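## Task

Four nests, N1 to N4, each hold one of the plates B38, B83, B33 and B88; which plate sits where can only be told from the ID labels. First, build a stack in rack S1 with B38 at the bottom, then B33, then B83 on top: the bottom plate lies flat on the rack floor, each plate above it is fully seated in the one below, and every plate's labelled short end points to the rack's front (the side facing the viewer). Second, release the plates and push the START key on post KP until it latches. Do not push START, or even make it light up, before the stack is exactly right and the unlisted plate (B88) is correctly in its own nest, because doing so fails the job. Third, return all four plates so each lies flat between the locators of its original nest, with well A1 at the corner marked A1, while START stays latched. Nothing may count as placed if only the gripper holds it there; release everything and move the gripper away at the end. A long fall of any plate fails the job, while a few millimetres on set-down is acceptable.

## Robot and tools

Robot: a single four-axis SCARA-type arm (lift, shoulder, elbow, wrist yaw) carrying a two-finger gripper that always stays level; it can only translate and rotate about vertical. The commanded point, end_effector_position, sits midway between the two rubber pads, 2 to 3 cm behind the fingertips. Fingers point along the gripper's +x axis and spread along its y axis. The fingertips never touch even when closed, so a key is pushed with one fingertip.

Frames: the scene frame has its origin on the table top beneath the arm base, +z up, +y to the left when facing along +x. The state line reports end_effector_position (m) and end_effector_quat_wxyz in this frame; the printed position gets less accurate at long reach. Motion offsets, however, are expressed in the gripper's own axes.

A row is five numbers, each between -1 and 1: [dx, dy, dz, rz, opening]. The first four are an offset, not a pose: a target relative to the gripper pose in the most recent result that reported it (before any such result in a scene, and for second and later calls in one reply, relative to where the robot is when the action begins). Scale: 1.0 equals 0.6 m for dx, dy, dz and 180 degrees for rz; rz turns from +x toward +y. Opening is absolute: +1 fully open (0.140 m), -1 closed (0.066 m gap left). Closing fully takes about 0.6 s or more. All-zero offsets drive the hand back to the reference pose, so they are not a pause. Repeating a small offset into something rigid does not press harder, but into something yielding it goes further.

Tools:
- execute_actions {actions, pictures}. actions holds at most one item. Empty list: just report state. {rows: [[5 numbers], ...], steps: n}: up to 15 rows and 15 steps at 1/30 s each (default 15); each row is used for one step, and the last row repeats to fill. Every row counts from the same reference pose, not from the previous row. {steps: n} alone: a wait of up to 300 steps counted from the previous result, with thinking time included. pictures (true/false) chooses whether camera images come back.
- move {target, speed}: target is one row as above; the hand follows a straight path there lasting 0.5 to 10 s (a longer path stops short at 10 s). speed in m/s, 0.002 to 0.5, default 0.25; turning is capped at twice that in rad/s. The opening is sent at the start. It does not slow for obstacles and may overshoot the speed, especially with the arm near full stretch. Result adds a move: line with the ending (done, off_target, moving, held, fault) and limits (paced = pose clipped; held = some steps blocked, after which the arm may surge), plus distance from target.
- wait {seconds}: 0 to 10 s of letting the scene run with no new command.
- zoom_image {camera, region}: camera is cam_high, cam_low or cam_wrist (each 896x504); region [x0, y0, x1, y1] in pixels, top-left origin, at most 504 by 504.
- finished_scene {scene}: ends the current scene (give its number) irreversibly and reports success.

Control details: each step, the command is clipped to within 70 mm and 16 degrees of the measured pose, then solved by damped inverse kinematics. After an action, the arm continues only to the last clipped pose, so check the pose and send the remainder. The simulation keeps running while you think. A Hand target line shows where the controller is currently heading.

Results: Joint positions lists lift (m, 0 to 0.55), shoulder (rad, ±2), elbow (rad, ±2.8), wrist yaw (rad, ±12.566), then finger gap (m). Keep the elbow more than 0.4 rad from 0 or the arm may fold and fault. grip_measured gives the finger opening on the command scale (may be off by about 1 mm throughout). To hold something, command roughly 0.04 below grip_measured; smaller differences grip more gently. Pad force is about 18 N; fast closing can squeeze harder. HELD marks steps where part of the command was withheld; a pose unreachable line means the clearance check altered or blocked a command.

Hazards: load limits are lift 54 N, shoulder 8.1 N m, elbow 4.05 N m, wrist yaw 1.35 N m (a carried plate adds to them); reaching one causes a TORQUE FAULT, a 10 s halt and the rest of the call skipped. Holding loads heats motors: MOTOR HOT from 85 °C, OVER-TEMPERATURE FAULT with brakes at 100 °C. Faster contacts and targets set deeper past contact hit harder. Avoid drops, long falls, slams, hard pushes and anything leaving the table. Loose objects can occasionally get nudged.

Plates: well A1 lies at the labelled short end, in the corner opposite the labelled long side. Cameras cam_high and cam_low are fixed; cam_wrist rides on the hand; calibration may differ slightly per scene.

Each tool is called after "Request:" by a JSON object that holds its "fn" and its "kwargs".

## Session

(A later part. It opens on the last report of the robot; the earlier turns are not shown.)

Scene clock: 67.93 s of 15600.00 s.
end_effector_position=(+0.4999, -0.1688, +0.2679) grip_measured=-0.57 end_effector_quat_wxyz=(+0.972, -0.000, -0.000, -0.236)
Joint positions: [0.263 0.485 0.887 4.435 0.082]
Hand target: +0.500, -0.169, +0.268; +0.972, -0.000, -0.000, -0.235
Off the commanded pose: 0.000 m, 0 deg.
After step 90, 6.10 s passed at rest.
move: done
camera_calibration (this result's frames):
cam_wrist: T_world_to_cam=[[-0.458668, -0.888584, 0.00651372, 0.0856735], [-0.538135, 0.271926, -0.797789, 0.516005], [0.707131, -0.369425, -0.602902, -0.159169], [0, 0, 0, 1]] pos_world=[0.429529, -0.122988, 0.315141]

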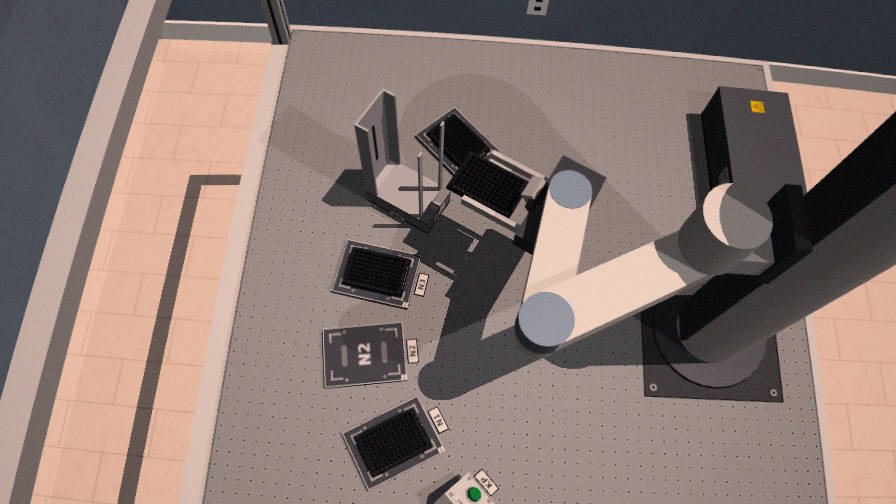

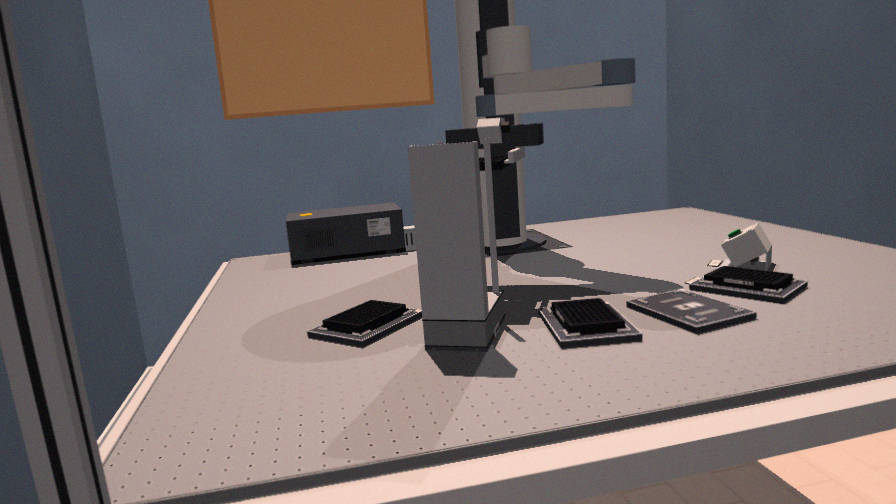

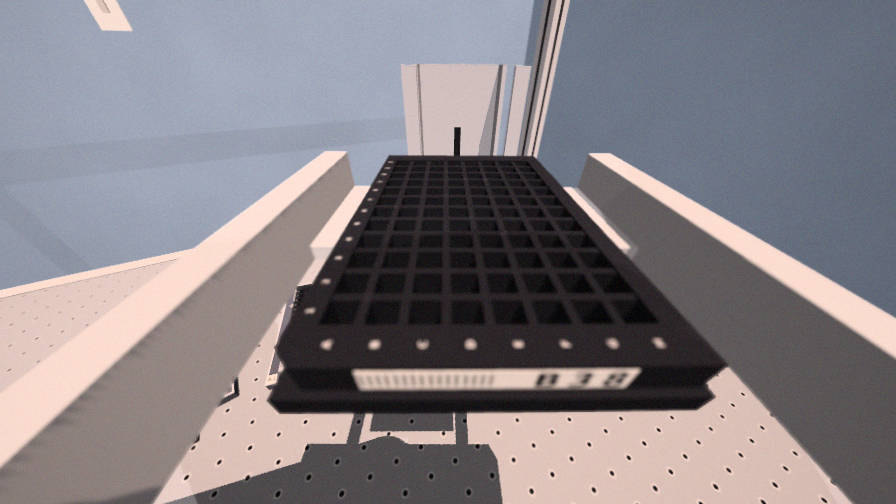

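Request:
{"fn": "move", "kwargs": {"target": [0.042,-0.003,0,0,-0.63], "speed": 0.1}}

Request:
{"fn": "zoom_image", "kwargs": {"camera": "cam_wrist", "region": [380, 50, 560, 170]}}

Scene clock: 78.57 s of 15600.00 s.
end_effector_position=(+0.5216, -0.1818, +0.2679) grip_measured=-0.57 end_effector_quat_wxyz=(+0.972, -0.000, -0.000, -0.235)
Joint positions: [0.263 0.444 0.998 4.366 0.082]
Hand target: +0.522, -0.182, +0.268; +0.972, -0.000, -0.000, -0.236
Off the commanded pose: 0.000 m, 0 deg.
After step 90, 6.93 s passed at rest.
move: done
camera_calibration (this result's frames):
cam_wrist: T_world_to_cam=[[-0.45832, -0.888763, 0.00651372, 0.0837728], [-0.538242, 0.271715, -0.797789, 0.531225], [0.707276, -0.369148, -0.602902, -0.179329], [0, 0, 0, 1]] pos_world=[0.451157, -0.136087, 0.315142]

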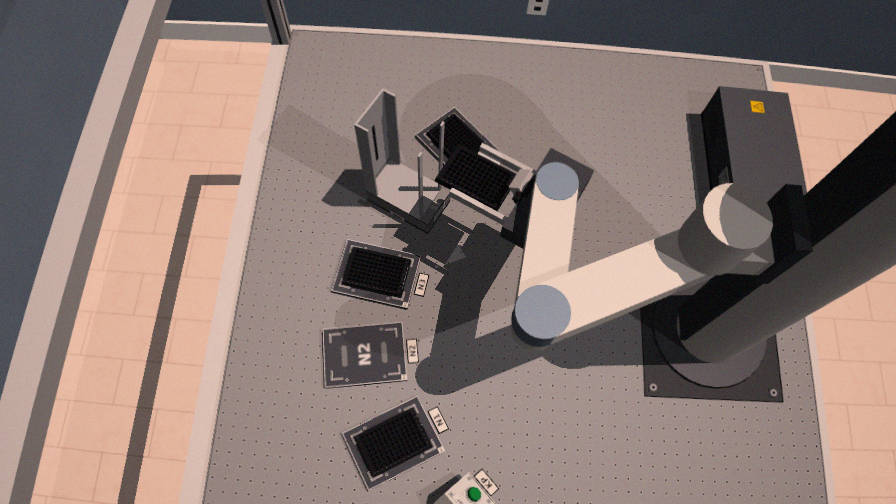

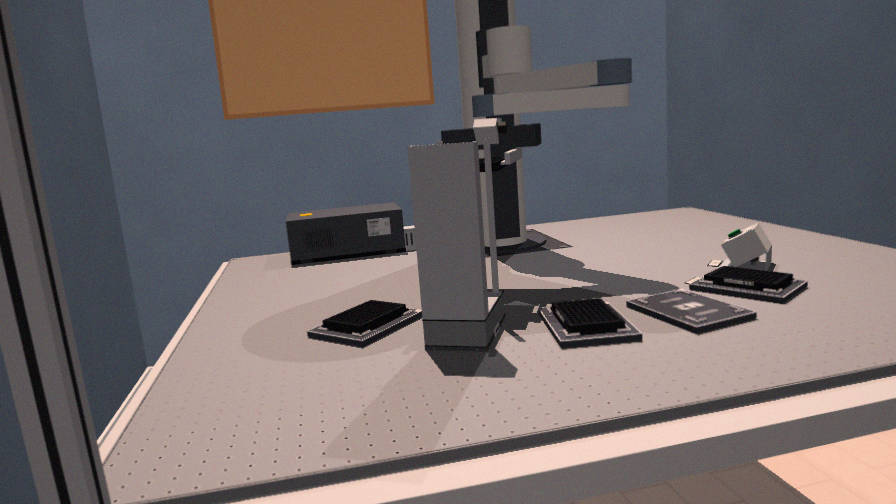

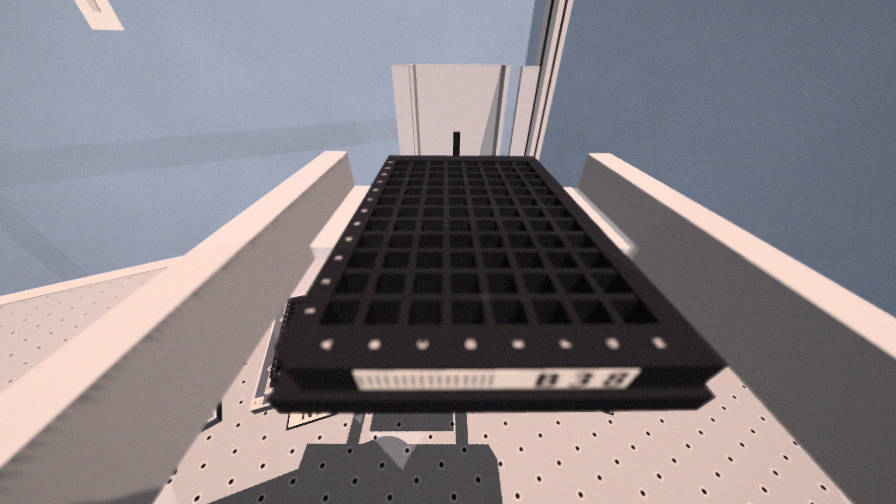

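Region (380, 50, 560, 170) of cam_wrist's 896x504 image, scaled by 2.800, with more detail than that image has.

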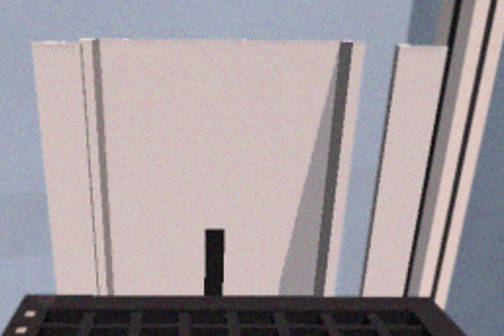

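Request:
{"fn": "move", "kwargs": {"target": [0,-0.002,0.12,0,-0.63]}}

Request:
{"fn": "move", "kwargs": {"target": [0.275,0,0,0,-0.63]}}

Request:
{"fn": "move", "kwargs": {"target": [0,0,-0.055,0,-0.63], "speed": 0.02}}

Scene clock: 85.77 s of 15600.00 s.
end_effector_position=(+0.5210, -0.1829, +0.3400) grip_measured=-0.57 end_effector_quat_wxyz=(+0.972, -0.000, -0.000, -0.235)
Joint positions: [0.335 0.439 0.998 4.371 0.082]
Hand target: +0.521, -0.183, +0.340; +0.972, -0.000, -0.000, -0.235
Off the commanded pose: 0.000 m, 0 deg.
After step 90, 3.43 s passed at rest.
move: done
camera_calibration (this result's frames):
cam_wrist: T_world_to_cam=[[-0.458409, -0.888718, 0.00651372, 0.082184], [-0.538215, 0.271769, -0.797789, 0.588697], [0.707239, -0.369219, -0.602902, -0.135882], [0, 0, 0, 1]] pos_world=[0.45062, -0.137121, 0.387197]

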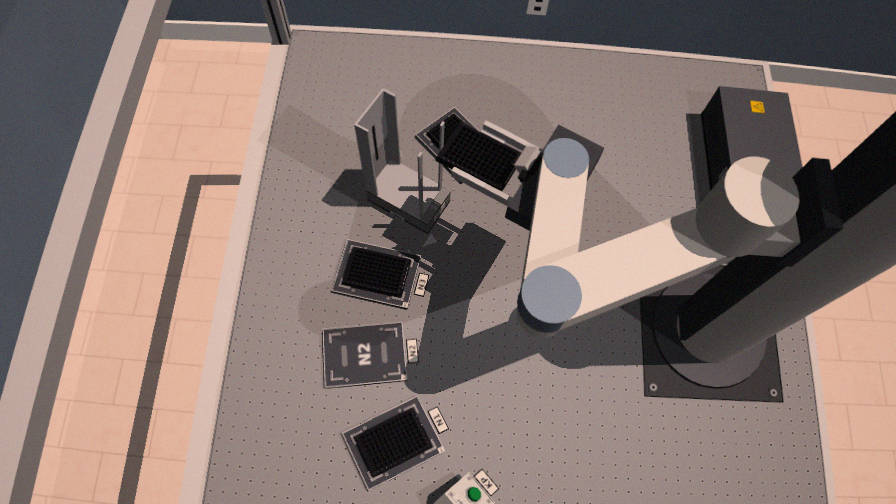

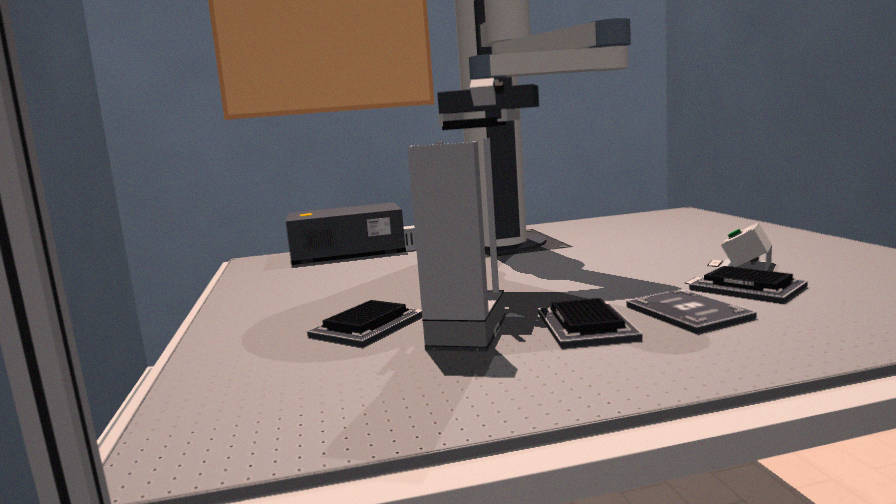

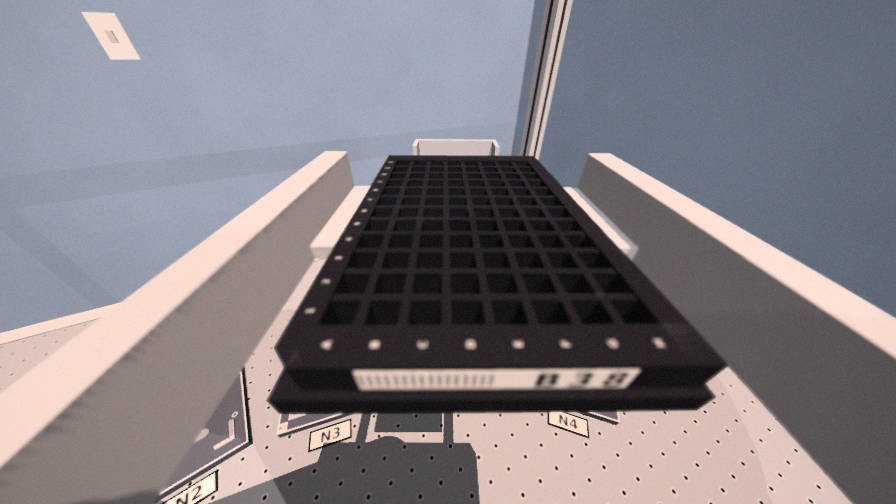

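Scene clock: 86.87 s of 15600.00 s.
end_effector_position=(+0.6678, -0.2584, +0.3400) grip_measured=-0.57 end_effector_quat_wxyz=(+0.972, -0.000, -0.000, -0.235)
Joint positions: [0.335 0.101 1.853 3.854 0.082]
Hand target: +0.668, -0.258, +0.340; +0.972, -0.000, -0.000, -0.235
Off the commanded pose: 0.000 m, 0 deg.
move: done
camera_calibration (this result's frames):
cam_wrist: T_world_to_cam=[[-0.458314, -0.888767, 0.00651372, 0.082299], [-0.538244, 0.271711, -0.797789, 0.688184], [0.707278, -0.369143, -0.602902, -0.267513], [0, 0, 0, 1]] pos_world=[0.597335, -0.212593, 0.387205]

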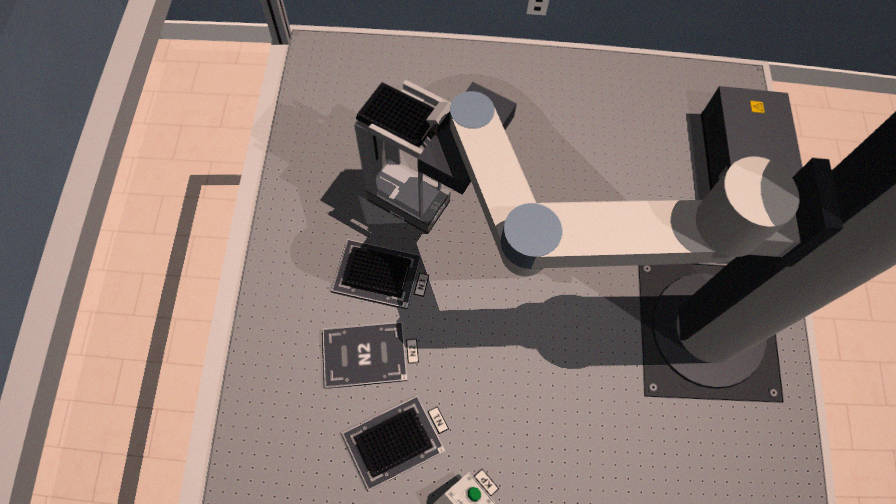

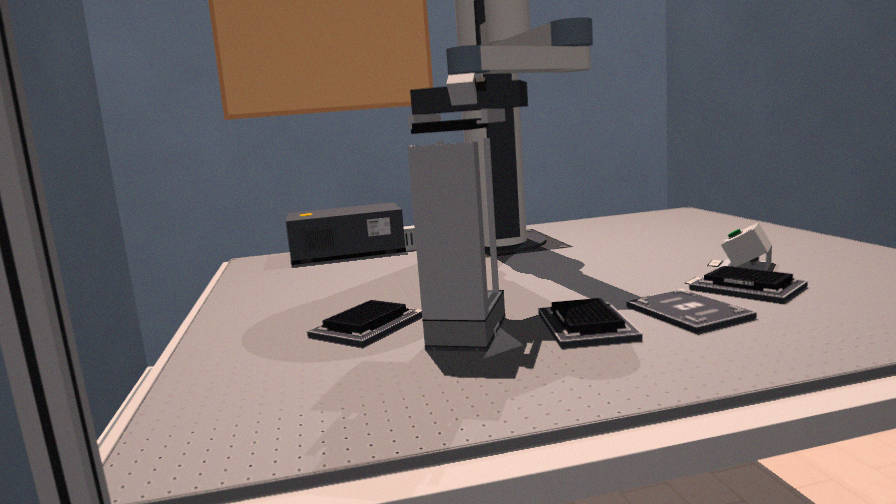

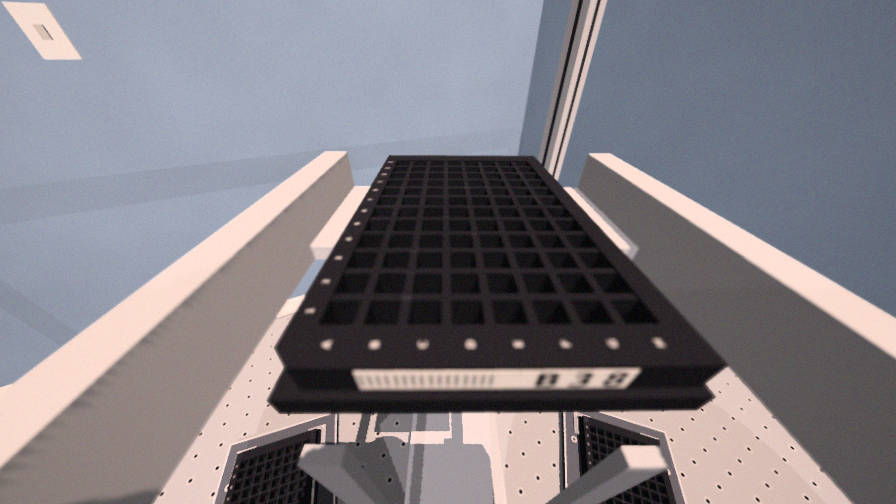

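Scene clock: 88.73 s of 15600.00 s.
end_effector_position=(+0.6672, -0.2589, +0.3070) grip_measured=-0.58 end_effector_quat_wxyz=(+0.972, -0.000, -0.000, -0.236)
Joint positions: [0.302 0.101 1.851 3.854 0.082]
Hand target: +0.668, -0.258, +0.307; +0.972, -0.000, -0.000, -0.235
Off the commanded pose: 0.001 m, 0 deg.
move: done
camera_calibration (this result's frames):
cam_wrist: T_world_to_cam=[[-0.460484, -0.887644, 0.00651372, 0.0835253], [-0.537578, 0.273025, -0.797789, 0.661588], [0.706374, -0.37087, -0.602902, -0.287027], [0, 0, 0, 1]] pos_world=[0.596866, -0.212939, 0.354214]

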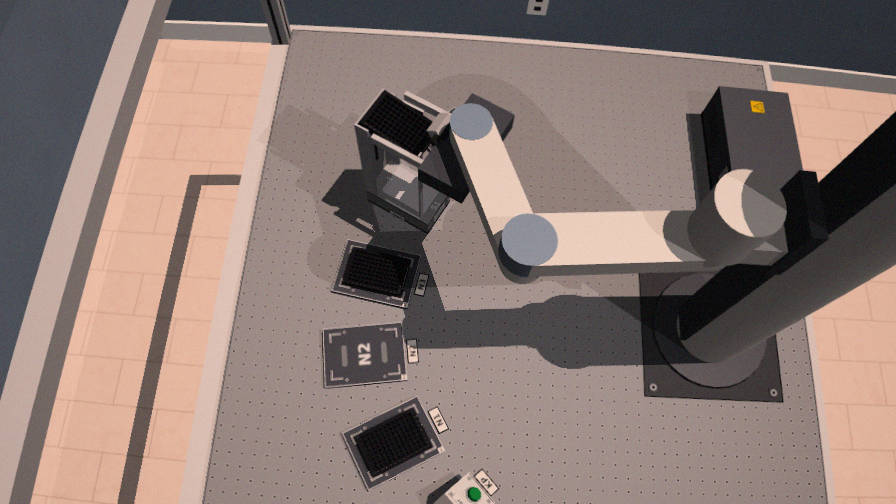

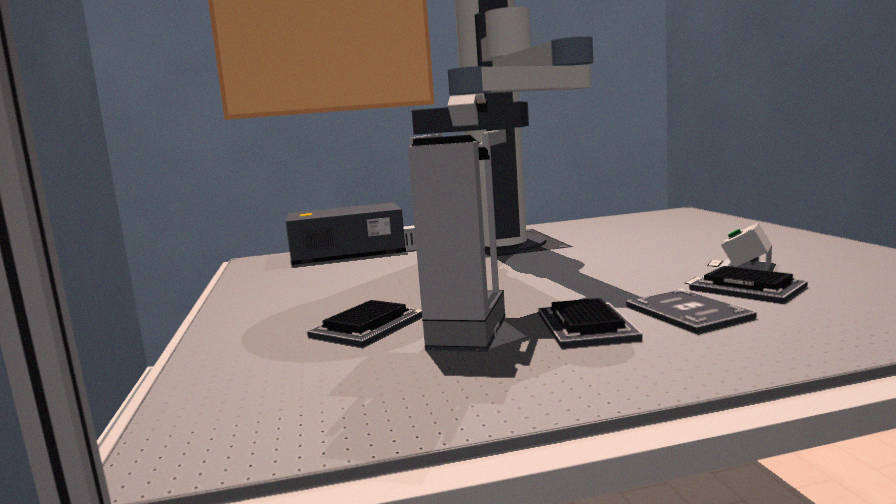

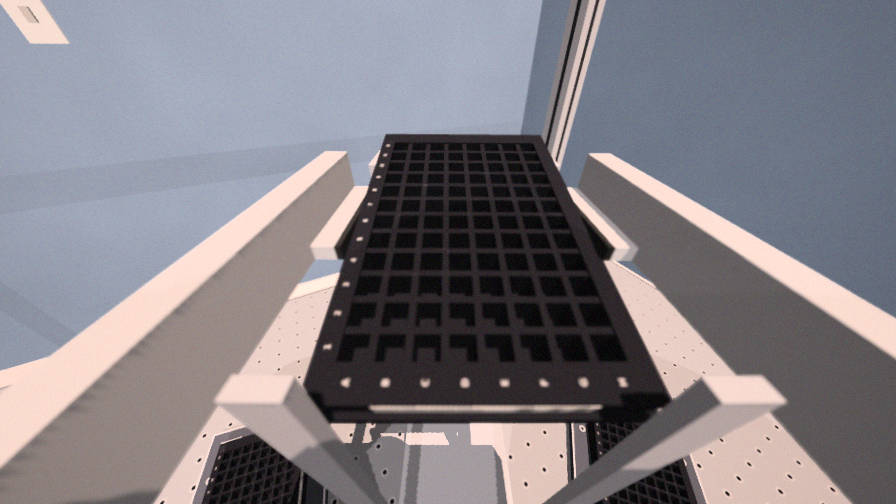

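Request:
{"fn": "zoom_image", "kwargs": {"camera": "cam_high", "region": [340, 75, 460, 175]}}

Request:
{"fn": "zoom_image", "kwargs": {"camera": "cam_wrist", "region": [330, 110, 610, 230]}}

Region (340, 75, 460, 175) of cam_high's 896x504 image, scaled by 4.200, with more detail than that image has.

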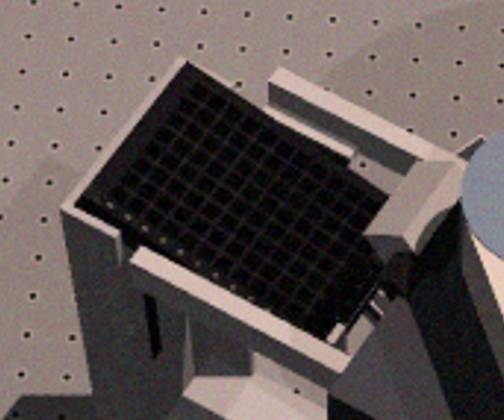

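Region (330, 110, 610, 230) of cam_wrist's 896x504 image, scaled by 1.800, with more detail than that image has; it fills the top 216 rows of this view, and the rest is white.

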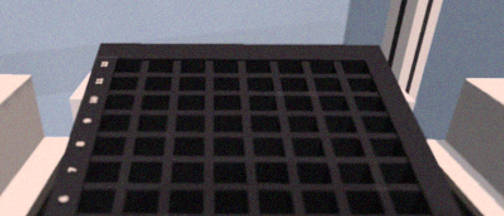

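Request:
{"fn": "move", "kwargs": {"target": [0,0,0.012,0,-0.63], "speed": 0.02}}

Request:
{"fn": "zoom_image", "kwargs": {"camera": "cam_low", "region": [400, 110, 520, 170]}}

Request:
{"fn": "zoom_image", "kwargs": {"camera": "cam_high", "region": [340, 75, 460, 175]}}

Scene clock: 101.50 s of 15600.00 s.
end_effector_position=(+0.6671, -0.2589, +0.3142) grip_measured=-0.58 end_effector_quat_wxyz=(+0.972, -0.000, -0.000, -0.237)
Joint positions: [0.309 0.101 1.851 3.854 0.082]
Hand target: +0.667, -0.259, +0.314; +0.972, -0.000, -0.000, -0.236
Off the commanded pose: 0.000 m, 0 deg.
After step 90, 9.07 s passed at rest.
move: done
camera_calibration (this result's frames):
cam_wrist: T_world_to_cam=[[-0.460703, -0.88753, 0.00651372, 0.0836214], [-0.537511, 0.273158, -0.797789, 0.66731], [0.706282, -0.371045, -0.602902, -0.282657], [0, 0, 0, 1]] pos_world=[0.596846, -0.212943, 0.361414]

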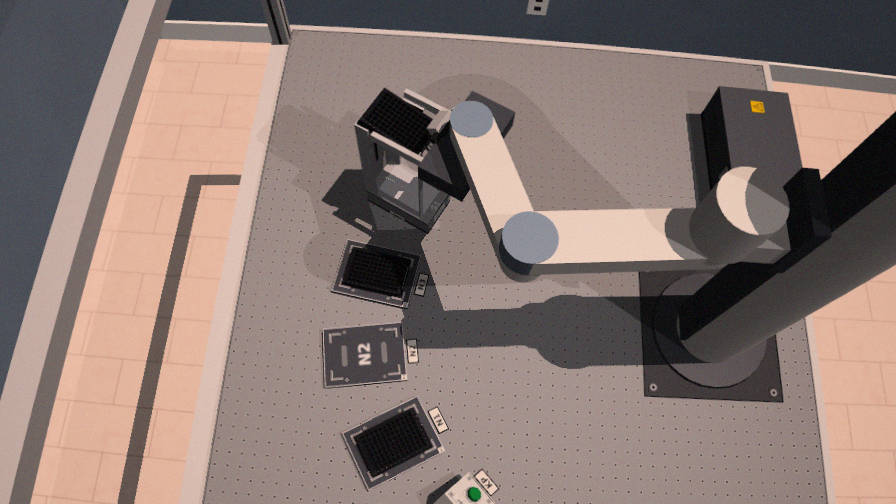

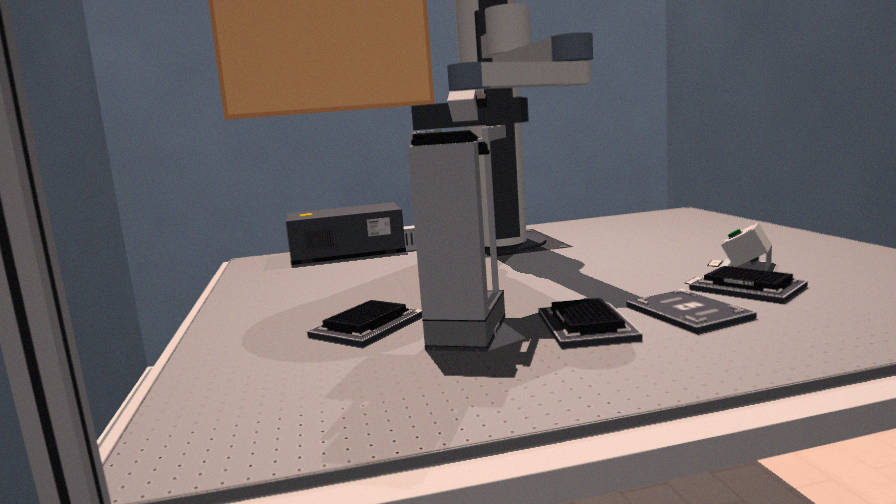

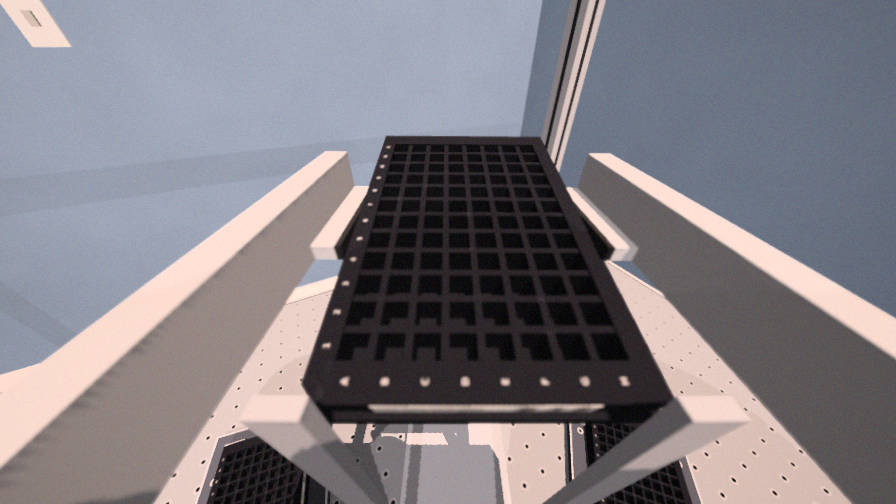

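Region (400, 110, 520, 170) of cam_low's 896x504 image, scaled by 4.200, with more detail than that image has.

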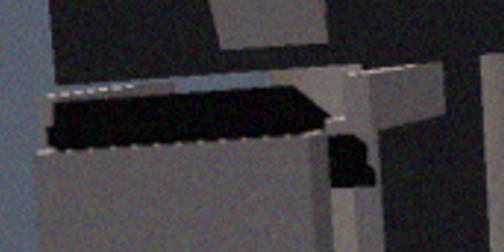

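Region (340, 75, 460, 175) of cam_high's 896x504 image, scaled by 4.200, with more detail than that image has.

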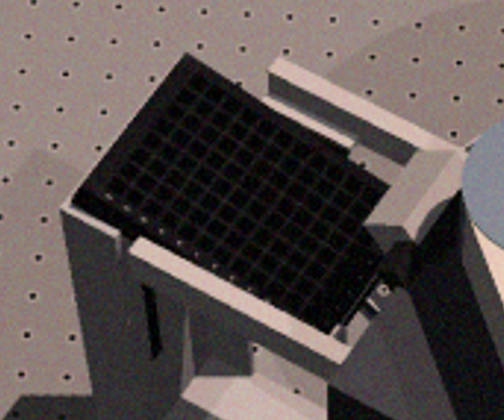

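Request:
{"fn": "move", "kwargs": {"target": [0,0.0022,0.003,0.001,-0.63], "speed": 0.02}}

Request:
{"fn": "move", "kwargs": {"target": [0,0,-0.02,0,-0.63], "speed": 0.02}}

Scene clock: 107.73 s of 15600.00 s.
end_effector_position=(+0.6673, -0.2584, +0.3159) grip_measured=-0.58 end_effector_quat_wxyz=(+0.972, -0.000, -0.000, -0.236)
Joint positions: [0.311 0.103 1.85  3.853 0.082]
Hand target: +0.668, -0.258, +0.316; +0.972, -0.000, -0.000, -0.235
Off the commanded pose: 0.001 m, 0 deg.
After step 90, 2.53 s passed at rest.
move: done
camera_calibration (this result's frames):
cam_wrist: T_world_to_cam=[[-0.460249, -0.887766, 0.00651372, 0.083785], [-0.53765, 0.272883, -0.797789, 0.668657], [0.706472, -0.370683, -0.602902, -0.281575], [0, 0, 0, 1]] pos_world=[0.596991, -0.212459, 0.36314]

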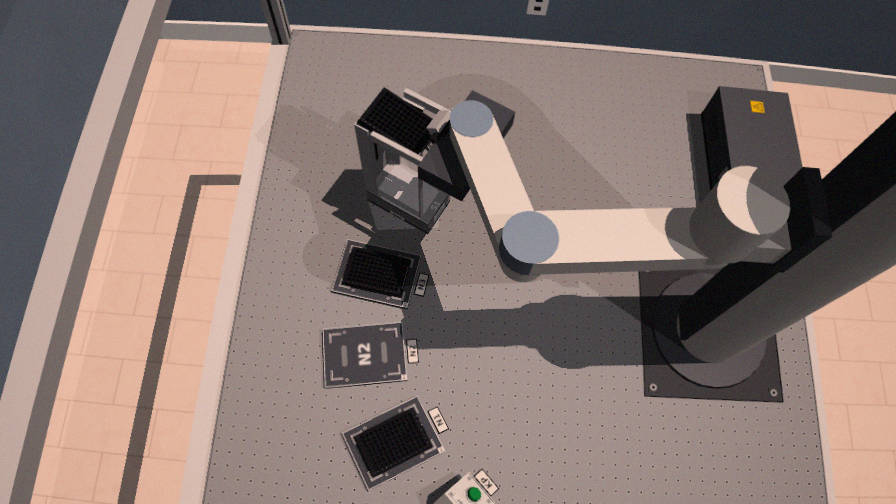

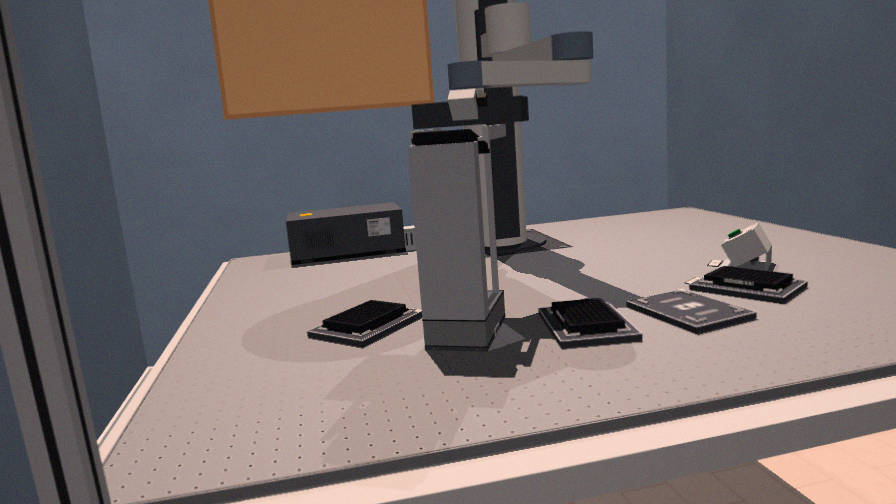

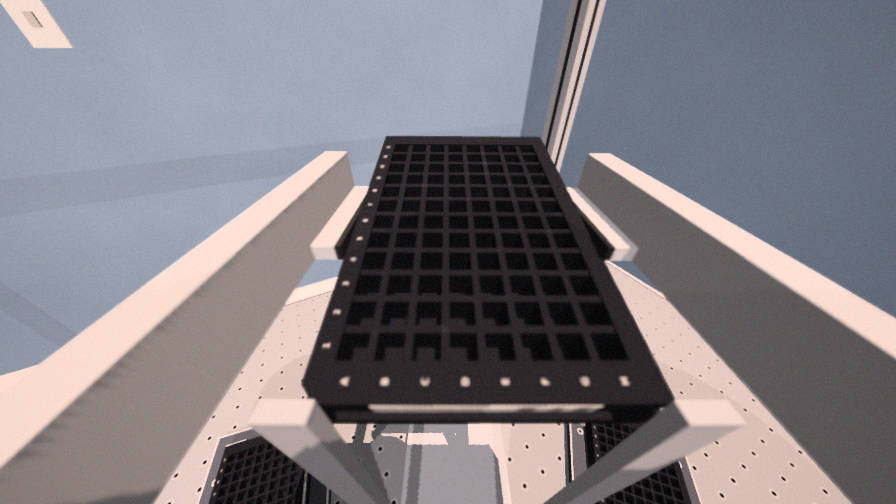

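Scene clock: 108.57 s of 15600.00 s.
end_effector_position=(+0.6671, -0.2586, +0.3039) grip_measured=-0.58 end_effector_quat_wxyz=(+0.972, -0.000, -0.000, -0.237)
Joint positions: [0.299 0.102 1.85  3.853 0.082]
Hand target: +0.667, -0.258, +0.304; +0.972, -0.000, -0.000, -0.236
Off the commanded pose: 0.000 m, 0 deg.
move: done
camera_calibration (this result's frames):
cam_wrist: T_world_to_cam=[[-0.461086, -0.887332, 0.00651372, 0.0842418], [-0.537393, 0.27339, -0.797789, 0.658975], [0.706122, -0.37135, -0.602902, -0.288724], [0, 0, 0, 1]] pos_world=[0.596846, -0.212624, 0.351102]

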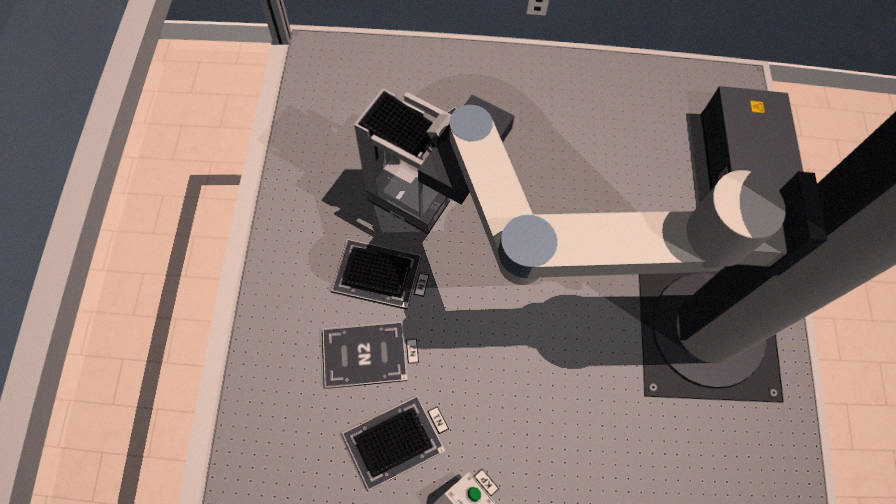

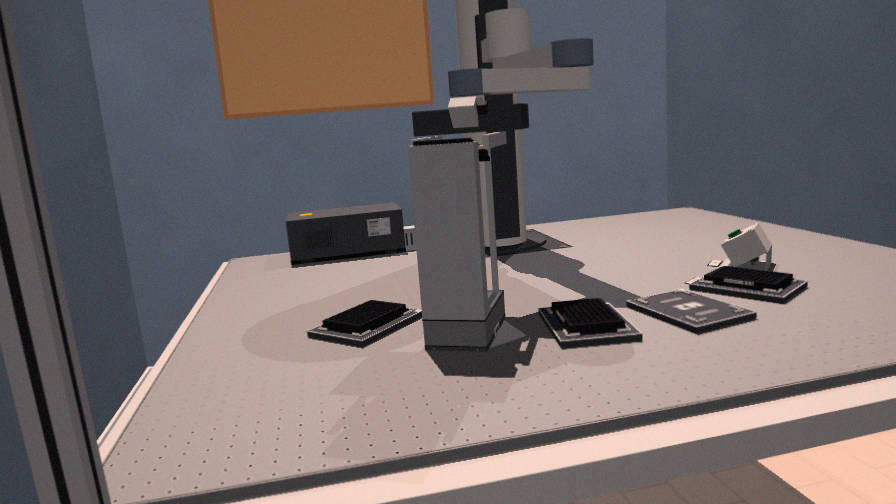

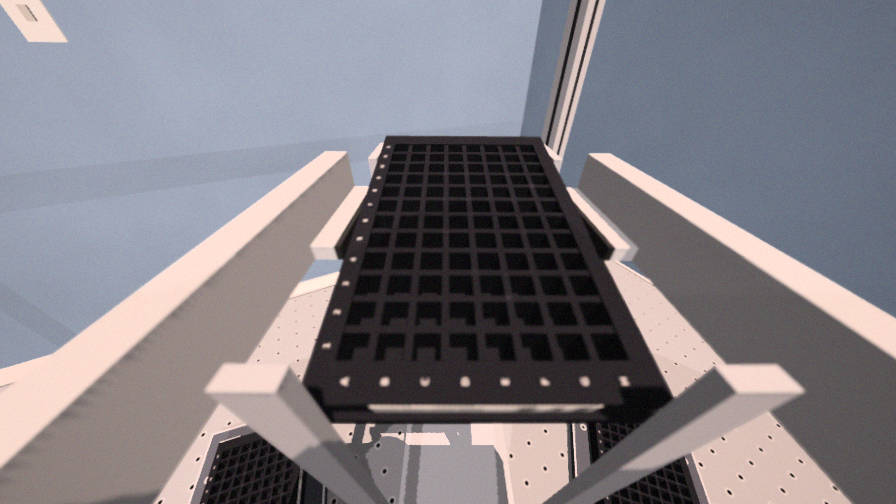

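Request:
{"fn": "move", "kwargs": {"target": [0,-0.0015,-0.32,0,-0.63], "speed": 0.06}}

Scene clock: 116.63 s of 15600.00 s.
end_effector_position=(+0.6667, -0.2593, +0.1118) grip_measured=-0.58 end_effector_quat_wxyz=(+0.972, -0.000, -0.000, -0.237)
Joint positions: [0.107 0.1   1.85  3.855 0.082]
Hand target: +0.667, -0.259, +0.112; +0.972, -0.000, -0.000, -0.237
Off the commanded pose: 0.000 m, 0 deg.
After step 90, 1.60 s passed at rest.
move: done
camera_calibration (this result's frames):
cam_wrist: T_world_to_cam=[[-0.460934, -0.887411, 0.00651372, 0.084601], [-0.53744, 0.273298, -0.797789, 0.505717], [0.706186, -0.371228, -0.602902, -0.404529], [0, 0, 0, 1]] pos_world=[0.596461, -0.213308, 0.159013]

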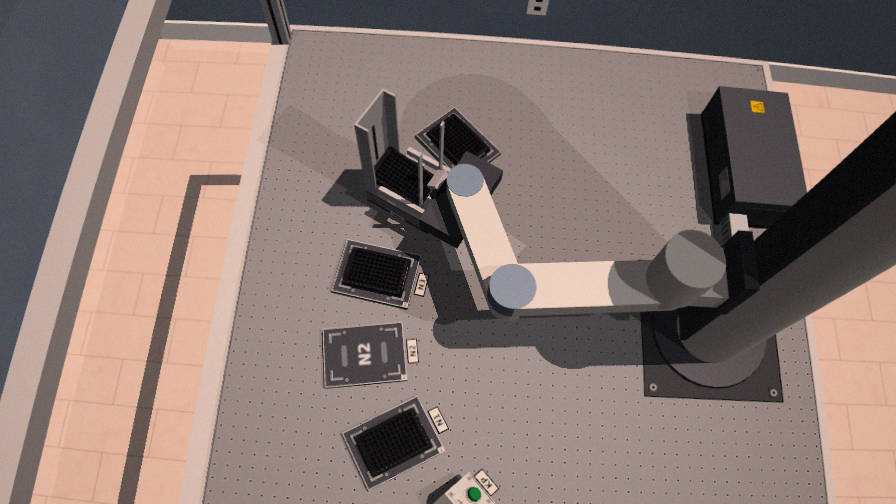

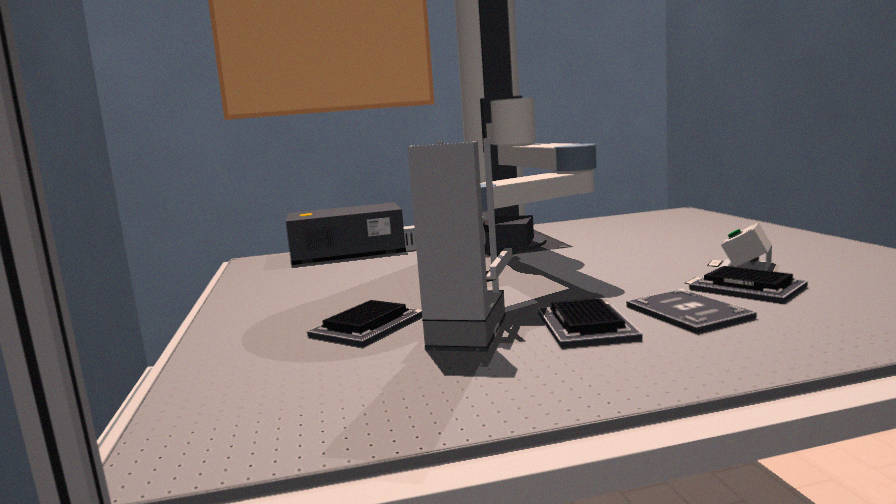

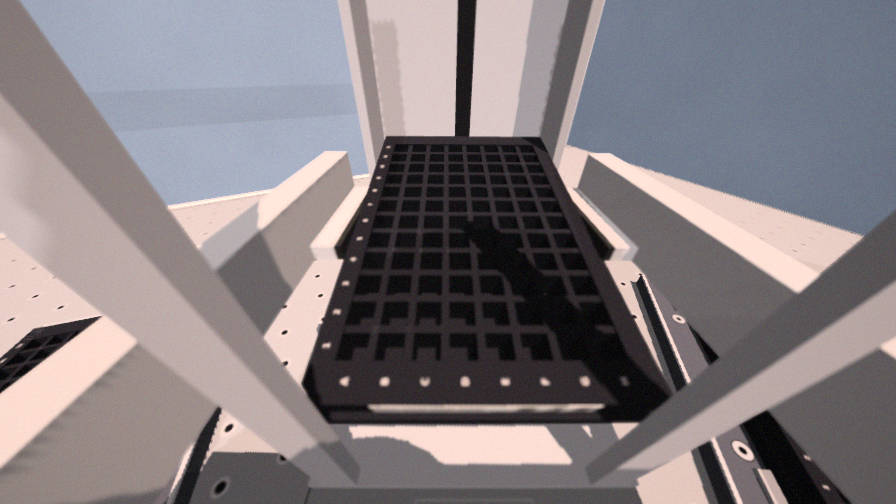

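Request:
{"fn": "move", "kwargs": {"target": [0,0,-0.048,0,-0.63], "speed": 0.015}}

Scene clock: 122.10 s of 15600.00 s.
end_effector_position=(+0.6668, -0.2592, +0.0832) grip_measured=-0.57 end_effector_quat_wxyz=(+0.972, -0.000, -0.000, -0.237)
Joint positions: [0.078 0.101 1.85  3.855 0.082]
Hand target: +0.667, -0.259, +0.083; +0.972, -0.000, -0.000, -0.237
Off the commanded pose: 0.000 m, 0 deg.
After step 90, 0.33 s passed at rest.
move: done
camera_calibration (this result's frames):
cam_wrist: T_world_to_cam=[[-0.460855, -0.887452, 0.00651372, 0.0847785], [-0.537464, 0.27325, -0.797789, 0.482879], [0.706219, -0.371166, -0.602902, -0.4218], [0, 0, 0, 1]] pos_world=[0.596484, -0.213268, 0.130379]

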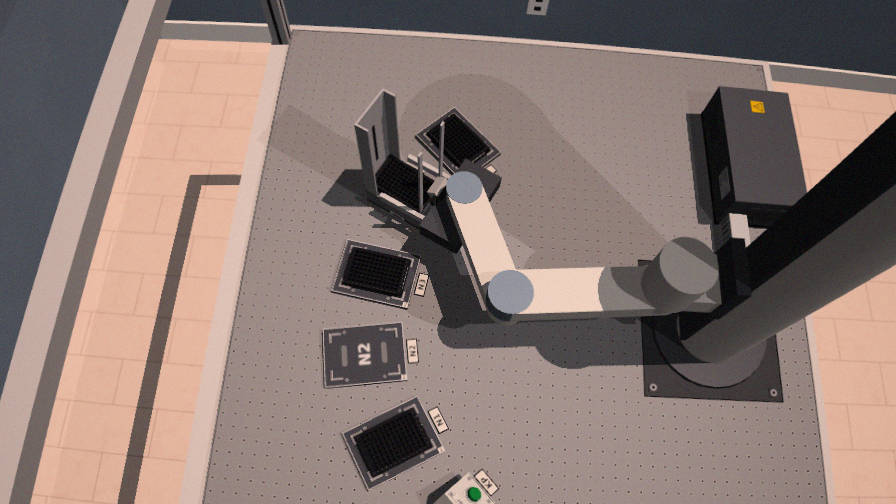

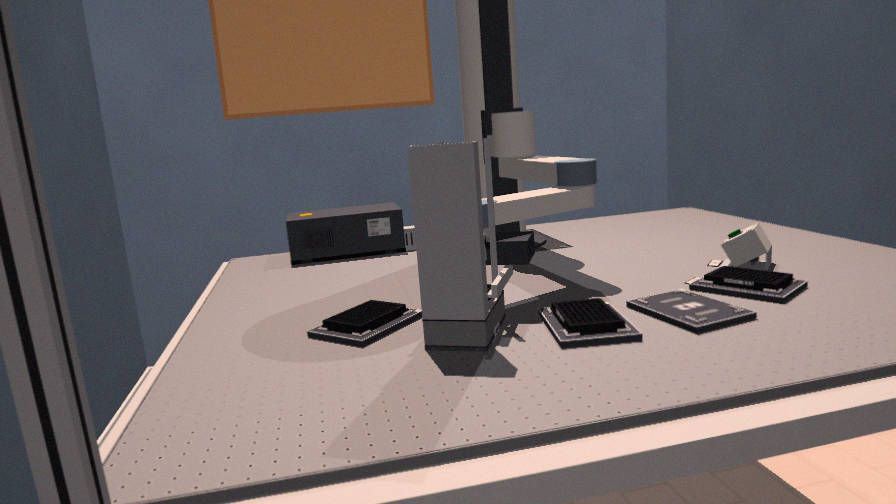

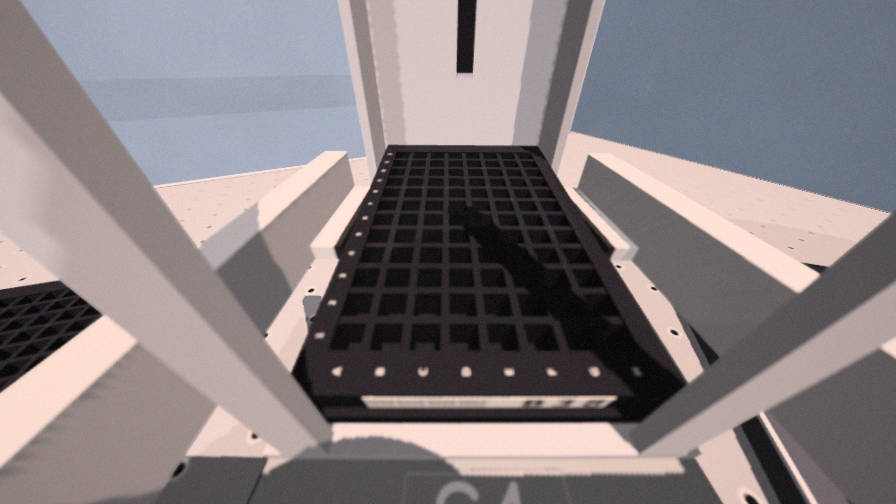

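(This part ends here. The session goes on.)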